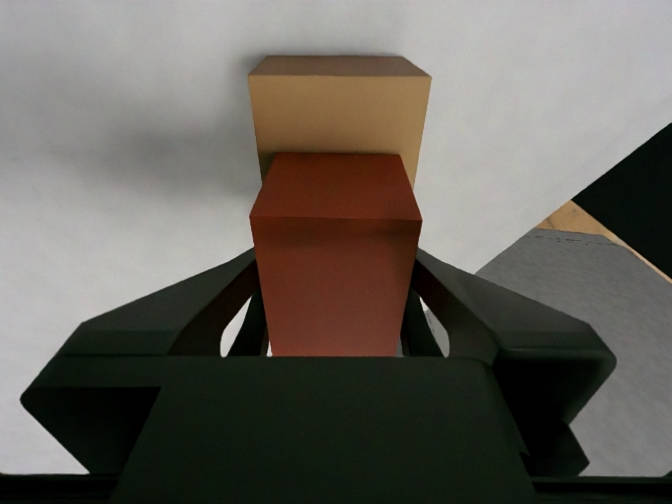

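>>> execute_actions([
  {"arm3":{"joints":{"gripper_m":0.093}}},
], cameras=[])

>>> execute_actions([
  {"arm3":{"joints":{"joint2_rad":1.85,"joint4_rad":-1.33}}},
], cameras=[])

>>> execute_actions([
  {"arm3":{"joints":{"joint1_rad":1.805,"joint3_rad":1.545,"joint6_rad":0.32}}},
], cameras=[])

>>> execute_actions([
  {"arm3":{"joints":{"joint2_rad":1.98,"joint4_rad":-1.1}}},
], cameras=["arm3_cam_wrist"])

Scene clock: 81.33 s.
Joint torques (N m, as the arm reports them, + toward a larger angle): arm1=[ 0.77 -6.67  9.51  0.88  0.   -0.05] | arm2=[ 0.45 -7.46  9.94  0.83 -0.06  0.02] | arm3=[ -0.49 -17.76   8.31   0.48   0.12   0.14]
Motor temperatures (°C, as the motors report them): arm1=[25 28 33 27 24 26] | arm2=[26 28 34 27 25 27] | arm3=[25 29 29 26 27 26]
arm1.joint_positions: joint1_rad=-1.202 joint2_rad=+1.208 joint3_rad=+1.722 joint4_rad=-1.288 joint5_rad=+0.002 joint6_rad=+1.494 gripper_m=+0.093
arm1.joint_status: not commanded
arm1.hand: x=-0.8070 y=+1.1684 z=+1.3480 quat_wxyz=(-0.132, -0.377, +0.838, +0.371) (m; scene frame)
arm2.joint_positions: joint1_rad=+0.299 joint2_rad=+1.207 joint3_rad=+1.737 joint4_rad=-1.587 joint5_rad=+0.000 joint6_rad=-0.149 gripper_m=+0.093
arm2.joint_status: not commanded
arm2.hand: x=-0.4057 y=-0.2111 z=+1.3917 quat_wxyz=(-0.078, -0.865, -0.431, +0.245) (m; scene frame)
arm3.joint_positions: joint1_rad=-0.016 joint2_rad=+2.100 joint3_rad=+1.629 joint4_rad=-1.097 joint5_rad=+0.000 joint6_rad=+1.376 gripper_m=+0.093
arm3.joint_status: all done
arm3.hand: x=+1.1235 y=-0.5726 z=+0.8476 quat_wxyz=(+0.002, -0.385, -0.923, +0.003) (m; scene frame)
pictures: none
No camera images: the call's "cameras" was empty. Leave "cameras" out to get every camera's image.

Scene clock: 82.70 s.
Joint torques (N m, as the arm reports them, + toward a larger angle): arm1=[ 0.77 -6.7   9.51  0.87  0.   -0.05] | arm2=[ 0.62 -7.89 10.07  0.84 -0.08  0.04] | arm3=[ -0.83 -15.9    9.08  -0.16   0.11   0.17]
Motor temperatures (°C, as the motors report them): arm1=[25 28 33 27 24 26] | arm2=[26 28 34 27 25 27] | arm3=[25 29 29 26 27 26]
arm1.joint_positions: joint1_rad=-1.202 joint2_rad=+1.208 joint3_rad=+1.722 joint4_rad=-1.288 joint5_rad=+0.002 joint6_rad=+1.494 gripper_m=+0.093
arm1.joint_status: not commanded
arm1.hand: x=-0.8070 y=+1.1684 z=+1.3480 quat_wxyz=(-0.132, -0.377, +0.838, +0.371) (m; scene frame)
arm2.joint_positions: joint1_rad=+0.299 joint2_rad=+1.207 joint3_rad=+1.737 joint4_rad=-1.587 joint5_rad=+0.000 joint6_rad=-0.149 gripper_m=+0.093
arm2.joint_status: not commanded
arm2.hand: x=-0.4057 y=-0.2111 z=+1.3917 quat_wxyz=(-0.078, -0.865, -0.431, +0.245) (m; scene frame)
arm3.joint_positions: joint1_rad=-0.016 joint2_rad=+1.839 joint3_rad=+1.630 joint4_rad=-1.323 joint5_rad=+0.000 joint6_rad=+1.376 gripper_m=+0.093
arm3.joint_status: all done
arm3.hand: x=+1.0899 y=-0.5948 z=+0.9971 quat_wxyz=(-0.008, -0.385, -0.923, -0.012) (m; scene frame)
pictures: none
No camera images: the call's "cameras" was empty. Leave "cameras" out to get every camera's image.

Scene clock: 84.67 s.
Joint torques (N m, as the arm reports them, + toward a larger angle): arm1=[ 0.78 -6.71  9.52  0.88  0.   -0.05] | arm2=[ 0.37 -7.33  9.95  0.73 -0.05  0.01] | arm3=[ -0.13 -15.52   7.38  -0.11   0.12  -0.04]
Motor temperatures (°C, as the motors report them): arm1=[25 28 33 27 24 26] | arm2=[26 28 34 27 25 27] | arm3=[25 29 28 26 27 26]
arm1.joint_positions: joint1_rad=-1.202 joint2_rad=+1.208 joint3_rad=+1.722 joint4_rad=-1.288 joint5_rad=+0.002 joint6_rad=+1.494 gripper_m=+0.093
arm1.joint_status: not commanded
arm1.hand: x=-0.8070 y=+1.1684 z=+1.3480 quat_wxyz=(-0.132, -0.377, +0.838, +0.371) (m; scene frame)
arm2.joint_positions: joint1_rad=+0.299 joint2_rad=+1.207 joint3_rad=+1.737 joint4_rad=-1.587 joint5_rad=+0.000 joint6_rad=-0.149 gripper_m=+0.093
arm2.joint_status: not commanded
arm2.hand: x=-0.4057 y=-0.2111 z=+1.3917 quat_wxyz=(-0.078, -0.865, -0.431, +0.245) (m; scene frame)
arm3.joint_positions: joint1_rad=+1.812 joint2_rad=+1.844 joint3_rad=+1.544 joint4_rad=-1.324 joint5_rad=-0.001 joint6_rad=+0.331 gripper_m=+0.093
arm3.joint_status: all done
arm3.hand: x=+0.2100 y=-0.5501 z=+0.9690 quat_wxyz=(+0.010, +0.863, -0.505, +0.024) (m; scene frame)
pictures: none
No camera images: the call's "cameras" was empty. Leave "cameras" out to get every camera's image.

Scene clock: 85.63 s.
Joint torques (N m, as the arm reports them, + toward a larger angle): arm1=[ 0.76 -6.68  9.52  0.87  0.   -0.05] | arm2=[ 0.08 -7.87 10.06  0.81 -0.07  0.03] | arm3=[  0.41 -18.41   7.35   0.71   0.1   -0.04]
Motor temperatures (°C, as the motors report them): arm1=[25 28 33 27 24 26] | arm2=[26 28 34 27 25 27] | arm3=[25 29 28 26 27 26]
arm1.joint_positions: joint1_rad=-1.202 joint2_rad=+1.208 joint3_rad=+1.722 joint4_rad=-1.288 joint5_rad=+0.002 joint6_rad=+1.494 gripper_m=+0.093
arm1.joint_status: not commanded
arm1.hand: x=-0.8070 y=+1.1684 z=+1.3480 quat_wxyz=(-0.132, -0.377, +0.838, +0.371) (m; scene frame)
arm2.joint_positions: joint1_rad=+0.299 joint2_rad=+1.207 joint3_rad=+1.737 joint4_rad=-1.587 joint5_rad=+0.000 joint6_rad=-0.149 gripper_m=+0.093
arm2.joint_status: not commanded
arm2.hand: x=-0.4057 y=-0.2111 z=+1.3917 quat_wxyz=(-0.078, -0.865, -0.431, +0.245) (m; scene frame)
arm3.joint_positions: joint1_rad=+1.812 joint2_rad=+1.990 joint3_rad=+1.540 joint4_rad=-1.110 joint5_rad=-0.001 joint6_rad=+0.330 gripper_m=+0.093
arm3.joint_status: all done
arm3.hand: x=+0.1768 y=-0.5215 z=+0.8876 quat_wxyz=(+0.004, +0.863, -0.505, -0.008) (m; scene frame)
pictures: arm3_cam_wrist
Images, in order (width x height): arm3_cam_wrist 672x504.

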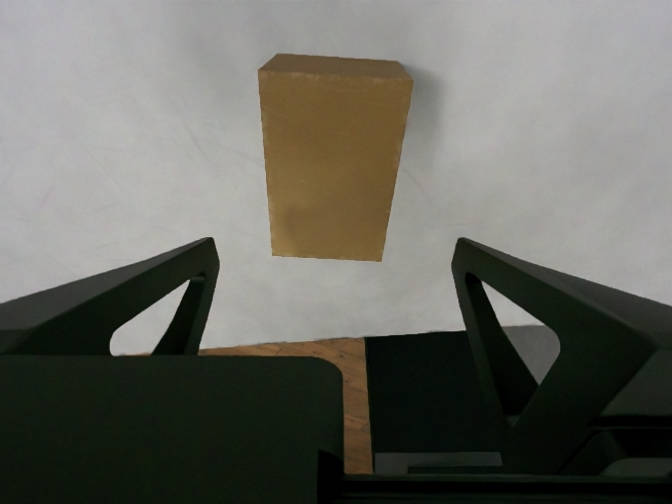

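>>> execute_actions([
  {"arm3":{"joints":{"joint2_rad":2.1,"joint4_rad":-0.995,"joint6_rad":0.385}}},
], cameras=[])

>>> execute_actions([
  {"arm3":{"joints":{"gripper_m":0.03}}},
], cameras=["arm3_cam_wrist"])

>>> execute_actions([
  {"arm3":{"joints":{"joint2_rad":1.86,"joint3_rad":1.69,"joint4_rad":-1.39}}},
], cameras=[])

>>> execute_actions([
  {"arm3":{"joints":{"joint1_rad":-0.012,"joint6_rad":1.385}}},
], cameras=["arm3_cam_wrist"])

>>> execute_actions([
  {"arm3":{"joints":{"joint2_rad":1.995,"joint4_rad":-1.21}}},
], cameras=["arm3_cam_wrist"])

Scene clock: 90.27 s.
Joint torques (N m, as the arm reports them, + toward a larger angle): arm1=[ 0.79 -6.74  9.51  0.87  0.   -0.05] | arm2=[ 0.27 -7.55 10.02  0.86 -0.08  0.03] | arm3=[  0.45 -18.9    6.92   0.65   0.09   0.17]
Motor temperatures (°C, as the motors report them): arm1=[25 28 33 27 24 26] | arm2=[26 28 34 27 25 27] | arm3=[25 29 28 26 27 26]
arm1.joint_positions: joint1_rad=-1.202 joint2_rad=+1.208 joint3_rad=+1.722 joint4_rad=-1.288 joint5_rad=+0.002 joint6_rad=+1.494 gripper_m=+0.093
arm1.joint_status: not commanded
arm1.hand: x=-0.8070 y=+1.1684 z=+1.3480 quat_wxyz=(-0.132, -0.377, +0.838, +0.371) (m; scene frame)
arm2.joint_positions: joint1_rad=+0.299 joint2_rad=+1.207 joint3_rad=+1.737 joint4_rad=-1.587 joint5_rad=+0.000 joint6_rad=-0.149 gripper_m=+0.093
arm2.joint_status: not commanded
arm2.hand: x=-0.4057 y=-0.2111 z=+1.3917 quat_wxyz=(-0.078, -0.865, -0.431, +0.245) (m; scene frame)
arm3.joint_positions: joint1_rad=+1.812 joint2_rad=+2.104 joint3_rad=+1.540 joint4_rad=-1.004 joint5_rad=-0.001 joint6_rad=+0.375 gripper_m=+0.093
arm3.joint_status: all done
arm3.hand: x=+0.1676 y=-0.5141 z=+0.8229 quat_wxyz=(+0.005, +0.852, -0.524, -0.003) (m; scene frame)
pictures: none
No camera images: the call's "cameras" was empty. Leave "cameras" out to get every camera's image.

Scene clock: 90.90 s.
Joint torques (N m, as the arm reports them, + toward a larger angle): arm1=[ 0.76 -6.69  9.51  0.87  0.   -0.06] | arm2=[ 0.54 -7.73 10.05  0.81 -0.09  0.  ] | arm3=[  0.2  -18.89   6.88   0.51   0.06   0.18]
Motor temperatures (°C, as the motors report them): arm1=[25 28 33 27 24 26] | arm2=[26 28 34 27 25 27] | arm3=[25 29 28 26 27 26]
arm1.joint_positions: joint1_rad=-1.202 joint2_rad=+1.208 joint3_rad=+1.722 joint4_rad=-1.288 joint5_rad=+0.002 joint6_rad=+1.494 gripper_m=+0.093
arm1.joint_status: not commanded
arm1.hand: x=-0.8070 y=+1.1684 z=+1.3480 quat_wxyz=(-0.132, -0.377, +0.838, +0.371) (m; scene frame)
arm2.joint_positions: joint1_rad=+0.299 joint2_rad=+1.207 joint3_rad=+1.737 joint4_rad=-1.587 joint5_rad=+0.000 joint6_rad=-0.149 gripper_m=+0.093
arm2.joint_status: not commanded
arm2.hand: x=-0.4057 y=-0.2111 z=+1.3917 quat_wxyz=(-0.078, -0.865, -0.431, +0.245) (m; scene frame)
arm3.joint_positions: joint1_rad=+1.812 joint2_rad=+2.104 joint3_rad=+1.540 joint4_rad=-1.002 joint5_rad=-0.001 joint6_rad=+0.376 gripper_m=+0.059
arm3.joint_status: gripper_m off_target (ended at +0.059, target +0.030)
arm3.hand: x=+0.1675 y=-0.5138 z=+0.8229 quat_wxyz=(+0.004, +0.852, -0.524, -0.004) (m; scene frame)
pictures: arm3_cam_wrist
Images, in order (width x height): arm3_cam_wrist 672x504.

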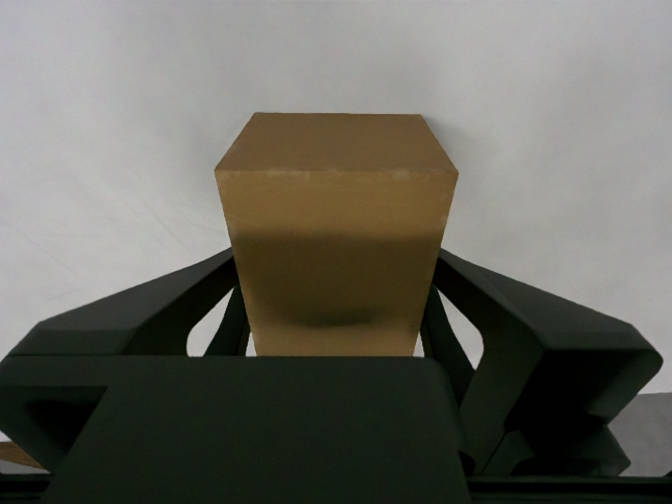

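Scene clock: 92.27 s.
Joint torques (N m, as the arm reports them, + toward a larger angle): arm1=[ 0.8  -6.7   9.52  0.88  0.   -0.05] | arm2=[ 0.4  -7.53  9.92  0.91 -0.06  0.02] | arm3=[  0.05 -16.32   8.93  -0.08   0.08   0.17]
Motor temperatures (°C, as the motors report them): arm1=[25 28 33 27 24 26] | arm2=[26 28 34 27 25 27] | arm3=[25 29 28 26 27 26]
arm1.joint_positions: joint1_rad=-1.202 joint2_rad=+1.208 joint3_rad=+1.722 joint4_rad=-1.288 joint5_rad=+0.002 joint6_rad=+1.494 gripper_m=+0.093
arm1.joint_status: not commanded
arm1.hand: x=-0.8070 y=+1.1684 z=+1.3480 quat_wxyz=(-0.132, -0.377, +0.838, +0.371) (m; scene frame)
arm2.joint_positions: joint1_rad=+0.299 joint2_rad=+1.207 joint3_rad=+1.737 joint4_rad=-1.587 joint5_rad=+0.000 joint6_rad=-0.149 gripper_m=+0.093
arm2.joint_status: not commanded
arm2.hand: x=-0.4057 y=-0.2111 z=+1.3917 quat_wxyz=(-0.078, -0.865, -0.431, +0.245) (m; scene frame)
arm3.joint_positions: joint1_rad=+1.812 joint2_rad=+1.860 joint3_rad=+1.671 joint4_rad=-1.382 joint5_rad=-0.001 joint6_rad=+0.376 gripper_m=+0.059
arm3.joint_status: all done
arm3.hand: x=+0.1889 y=-0.5306 z=+1.0072 quat_wxyz=(+0.005, +0.852, -0.524, -0.002) (m; scene frame)
pictures: none
No camera images: the call's "cameras" was empty. Leave "cameras" out to get every camera's image.

Scene clock: 94.23 s.
Joint torques (N m, as the arm reports them, + toward a larger angle): arm1=[ 0.77 -6.72  9.51  0.88  0.   -0.05] | arm2=[ 0.44 -7.29  9.93  0.85 -0.02  0.02] | arm3=[  0.76 -17.15   8.81  -0.27   0.06   0.18]
Motor temperatures (°C, as the motors report them): arm1=[25 28 33 27 24 26] | arm2=[26 28 34 27 25 27] | arm3=[25 29 28 26 27 26]
arm1.joint_positions: joint1_rad=-1.202 joint2_rad=+1.208 joint3_rad=+1.722 joint4_rad=-1.288 joint5_rad=+0.002 joint6_rad=+1.494 gripper_m=+0.093
arm1.joint_status: not commanded
arm1.hand: x=-0.8070 y=+1.1684 z=+1.3480 quat_wxyz=(-0.132, -0.377, +0.838, +0.371) (m; scene frame)
arm2.joint_positions: joint1_rad=+0.299 joint2_rad=+1.207 joint3_rad=+1.737 joint4_rad=-1.587 joint5_rad=+0.000 joint6_rad=-0.149 gripper_m=+0.093
arm2.joint_status: not commanded
arm2.hand: x=-0.4057 y=-0.2111 z=+1.3917 quat_wxyz=(-0.078, -0.865, -0.431, +0.245) (m; scene frame)
arm3.joint_positions: joint1_rad=-0.020 joint2_rad=+1.862 joint3_rad=+1.671 joint4_rad=-1.382 joint5_rad=+0.002 joint6_rad=+1.375 gripper_m=+0.059
arm3.joint_status: all done
arm3.hand: x=+1.0908 y=-0.5975 z=+0.9997 quat_wxyz=(+0.002, -0.386, -0.922, +0.006) (m; scene frame)
pictures: arm3_cam_wrist
Images, in order (width x height): arm3_cam_wrist 672x504.

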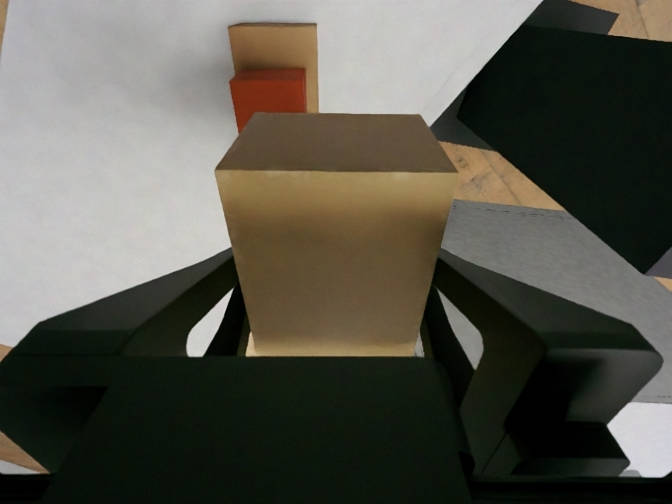

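Scene clock: 95.23 s.
Joint torques (N m, as the arm reports them, + toward a larger angle): arm1=[ 0.79 -6.69  9.52  0.88  0.   -0.05] | arm2=[ 0.34 -7.35  9.94  0.85 -0.08  0.  ] | arm3=[  1.05 -19.76   8.39   0.53   0.07   0.16]
Motor temperatures (°C, as the motors report them): arm1=[25 28 33 27 24 26] | arm2=[26 28 34 27 25 27] | arm3=[25 29 28 26 27 26]
arm1.joint_positions: joint1_rad=-1.202 joint2_rad=+1.208 joint3_rad=+1.722 joint4_rad=-1.288 joint5_rad=+0.002 joint6_rad=+1.494 gripper_m=+0.093
arm1.joint_status: not commanded
arm1.hand: x=-0.8070 y=+1.1684 z=+1.3480 quat_wxyz=(-0.132, -0.377, +0.838, +0.371) (m; scene frame)
arm2.joint_positions: joint1_rad=+0.299 joint2_rad=+1.207 joint3_rad=+1.737 joint4_rad=-1.587 joint5_rad=+0.000 joint6_rad=-0.149 gripper_m=+0.093
arm2.joint_status: not commanded
arm2.hand: x=-0.4057 y=-0.2111 z=+1.3917 quat_wxyz=(-0.078, -0.865, -0.431, +0.245) (m; scene frame)
arm3.joint_positions: joint1_rad=-0.020 joint2_rad=+2.016 joint3_rad=+1.671 joint4_rad=-1.218 joint5_rad=+0.002 joint6_rad=+1.375 gripper_m=+0.059
arm3.joint_status: all done
arm3.hand: x=+1.1215 y=-0.5774 z=+0.9122 quat_wxyz=(-0.001, -0.386, -0.922, +0.001) (m; scene frame)
pictures: arm3_cam_wrist
Images, in order (width x height): arm3_cam_wrist 672x504.

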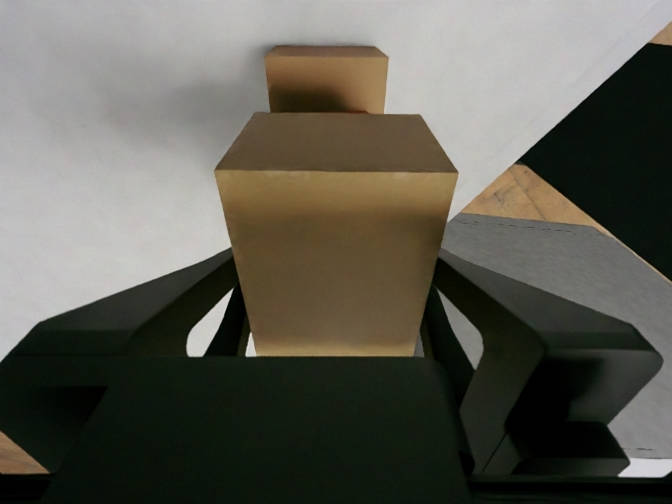

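>>> execute_actions([
  {"arm3":{"joints":{"joint2_rad":2.065,"joint4_rad":-1.18}}},
], cameras=["arm3_cam_wrist"])

>>> execute_actions([
  {"arm3":{"joints":{"gripper_m":0.093,"joint2_rad":2.04}}},
], cameras=[])

>>> execute_actions([
  {"arm3":{"joints":{"joint2_rad":1.6,"joint4_rad":-1.5}}},
], cameras=["arm3_cam_wrist","room_a"])

Scene clock: 97.87 s.
Joint torques (N m, as the arm reports them, + toward a larger angle): arm1=[ 0.76 -6.72  9.52  0.87  0.   -0.05] | arm2=[ 0.28 -7.3   9.97  0.81 -0.06  0.  ] | arm3=[  1.13 -16.34   8.33   0.39   0.14   0.16]
Motor temperatures (°C, as the motors report them): arm1=[25 28 33 27 24 26] | arm2=[26 27 34 27 25 27] | arm3=[25 29 28 26 27 26]
arm1.joint_positions: joint1_rad=-1.202 joint2_rad=+1.208 joint3_rad=+1.722 joint4_rad=-1.288 joint5_rad=+0.002 joint6_rad=+1.494 gripper_m=+0.093
arm1.joint_status: not commanded
arm1.hand: x=-0.8070 y=+1.1684 z=+1.3480 quat_wxyz=(-0.132, -0.377, +0.838, +0.371) (m; scene frame)
arm2.joint_positions: joint1_rad=+0.299 joint2_rad=+1.207 joint3_rad=+1.737 joint4_rad=-1.587 joint5_rad=+0.000 joint6_rad=-0.149 gripper_m=+0.093
arm2.joint_status: not commanded
arm2.hand: x=-0.4057 y=-0.2111 z=+1.3917 quat_wxyz=(-0.078, -0.865, -0.431, +0.245) (m; scene frame)
arm3.joint_positions: joint1_rad=-0.020 joint2_rad=+2.037 joint3_rad=+1.672 joint4_rad=-1.184 joint5_rad=+0.000 joint6_rad=+1.377 gripper_m=+0.059
arm3.joint_status: all done
arm3.hand: x=+1.1273 y=-0.5731 z=+0.8999 quat_wxyz=(-0.004, -0.387, -0.922, -0.005) (m; scene frame)
pictures: arm3_cam_wrist
Images, in order (width x height): arm3_cam_wrist 672x504.

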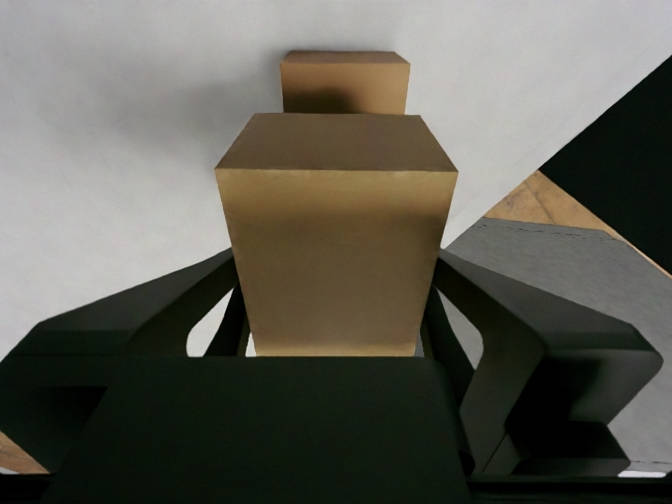

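Scene clock: 98.60 s.
Joint torques (N m, as the arm reports them, + toward a larger angle): arm1=[ 0.77 -6.68  9.52  0.88  0.   -0.05] | arm2=[ 0.71 -7.59  9.93  0.91 -0.06  0.02] | arm3=[  0.9  -18.37   8.46   0.37   0.12   0.14]
Motor temperatures (°C, as the motors report them): arm1=[25 28 34 27 24 26] | arm2=[26 27 34 27 25 27] | arm3=[25 29 28 26 27 26]
arm1.joint_positions: joint1_rad=-1.202 joint2_rad=+1.208 joint3_rad=+1.722 joint4_rad=-1.288 joint5_rad=+0.002 joint6_rad=+1.494 gripper_m=+0.093
arm1.joint_status: not commanded
arm1.hand: x=-0.8070 y=+1.1684 z=+1.3480 quat_wxyz=(-0.132, -0.377, +0.838, +0.371) (m; scene frame)
arm2.joint_positions: joint1_rad=+0.299 joint2_rad=+1.207 joint3_rad=+1.737 joint4_rad=-1.587 joint5_rad=+0.000 joint6_rad=-0.149 gripper_m=+0.093
arm2.joint_status: not commanded
arm2.hand: x=-0.4057 y=-0.2111 z=+1.3917 quat_wxyz=(-0.078, -0.865, -0.431, +0.245) (m; scene frame)
arm3.joint_positions: joint1_rad=-0.020 joint2_rad=+2.037 joint3_rad=+1.672 joint4_rad=-1.184 joint5_rad=+0.000 joint6_rad=+1.377 gripper_m=+0.093
arm3.joint_status: all done
arm3.hand: x=+1.1273 y=-0.5731 z=+0.9002 quat_wxyz=(-0.004, -0.387, -0.922, -0.005) (m; scene frame)
pictures: none
No camera images: the call's "cameras" was empty. Leave "cameras" out to get every camera's image.

Scene clock: 100.23 s.
Joint torques (N m, as the arm reports them, + toward a larger angle): arm1=[ 0.77 -6.7   9.52  0.88  0.   -0.05] | arm2=[ 0.31 -7.64  9.91  0.82 -0.06  0.02] | arm3=[  1.14 -13.51   8.95   0.19   0.09   0.15]
Motor temperatures (°C, as the motors report them): arm1=[25 28 34 27 24 26] | arm2=[26 27 34 27 25 27] | arm3=[25 29 29 26 27 26]
arm1.joint_positions: joint1_rad=-1.202 joint2_rad=+1.208 joint3_rad=+1.722 joint4_rad=-1.288 joint5_rad=+0.002 joint6_rad=+1.494 gripper_m=+0.093
arm1.joint_status: not commanded
arm1.hand: x=-0.8070 y=+1.1684 z=+1.3480 quat_wxyz=(-0.132, -0.377, +0.838, +0.371) (m; scene frame)
arm2.joint_positions: joint1_rad=+0.299 joint2_rad=+1.207 joint3_rad=+1.737 joint4_rad=-1.587 joint5_rad=+0.000 joint6_rad=-0.149 gripper_m=+0.093
arm2.joint_status: not commanded
arm2.hand: x=-0.4057 y=-0.2111 z=+1.3917 quat_wxyz=(-0.078, -0.865, -0.431, +0.245) (m; scene frame)
arm3.joint_positions: joint1_rad=-0.020 joint2_rad=+1.602 joint3_rad=+1.677 joint4_rad=-1.495 joint5_rad=+0.000 joint6_rad=+1.377 gripper_m=+0.093
arm3.joint_status: all done
arm3.hand: x=+1.0492 y=-0.6243 z=+1.1370 quat_wxyz=(-0.039, -0.386, -0.920, -0.058) (m; scene frame)
pictures: arm3_cam_wrist, room_a
Images, in order (width x height): arm3_cam_wrist 672x504, room_a 672x504.

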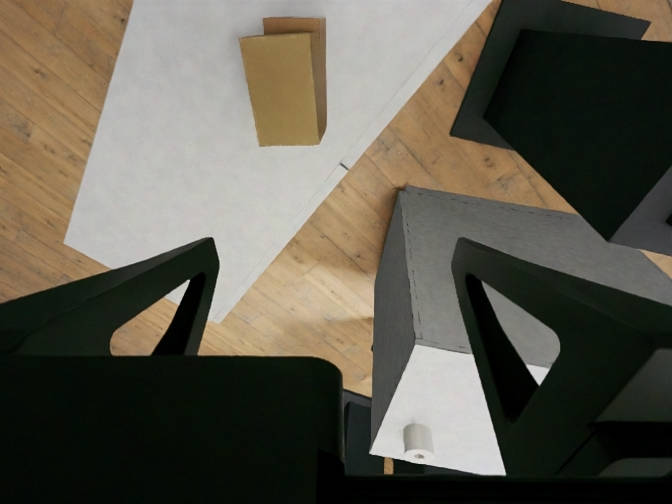

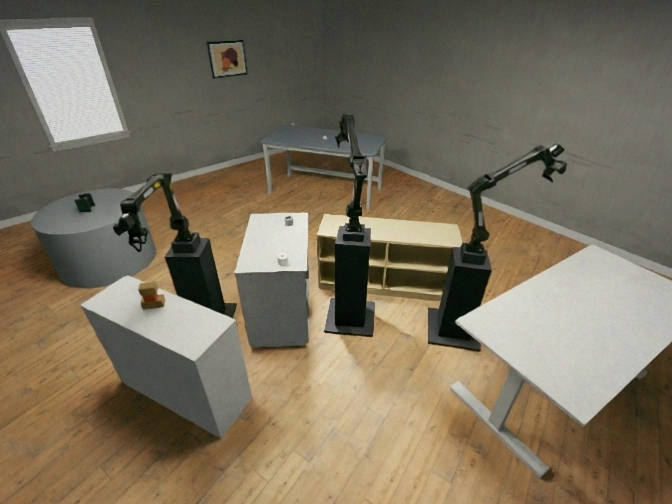

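>>> finished_scene(scene=2)

The scene is finished: the task was done.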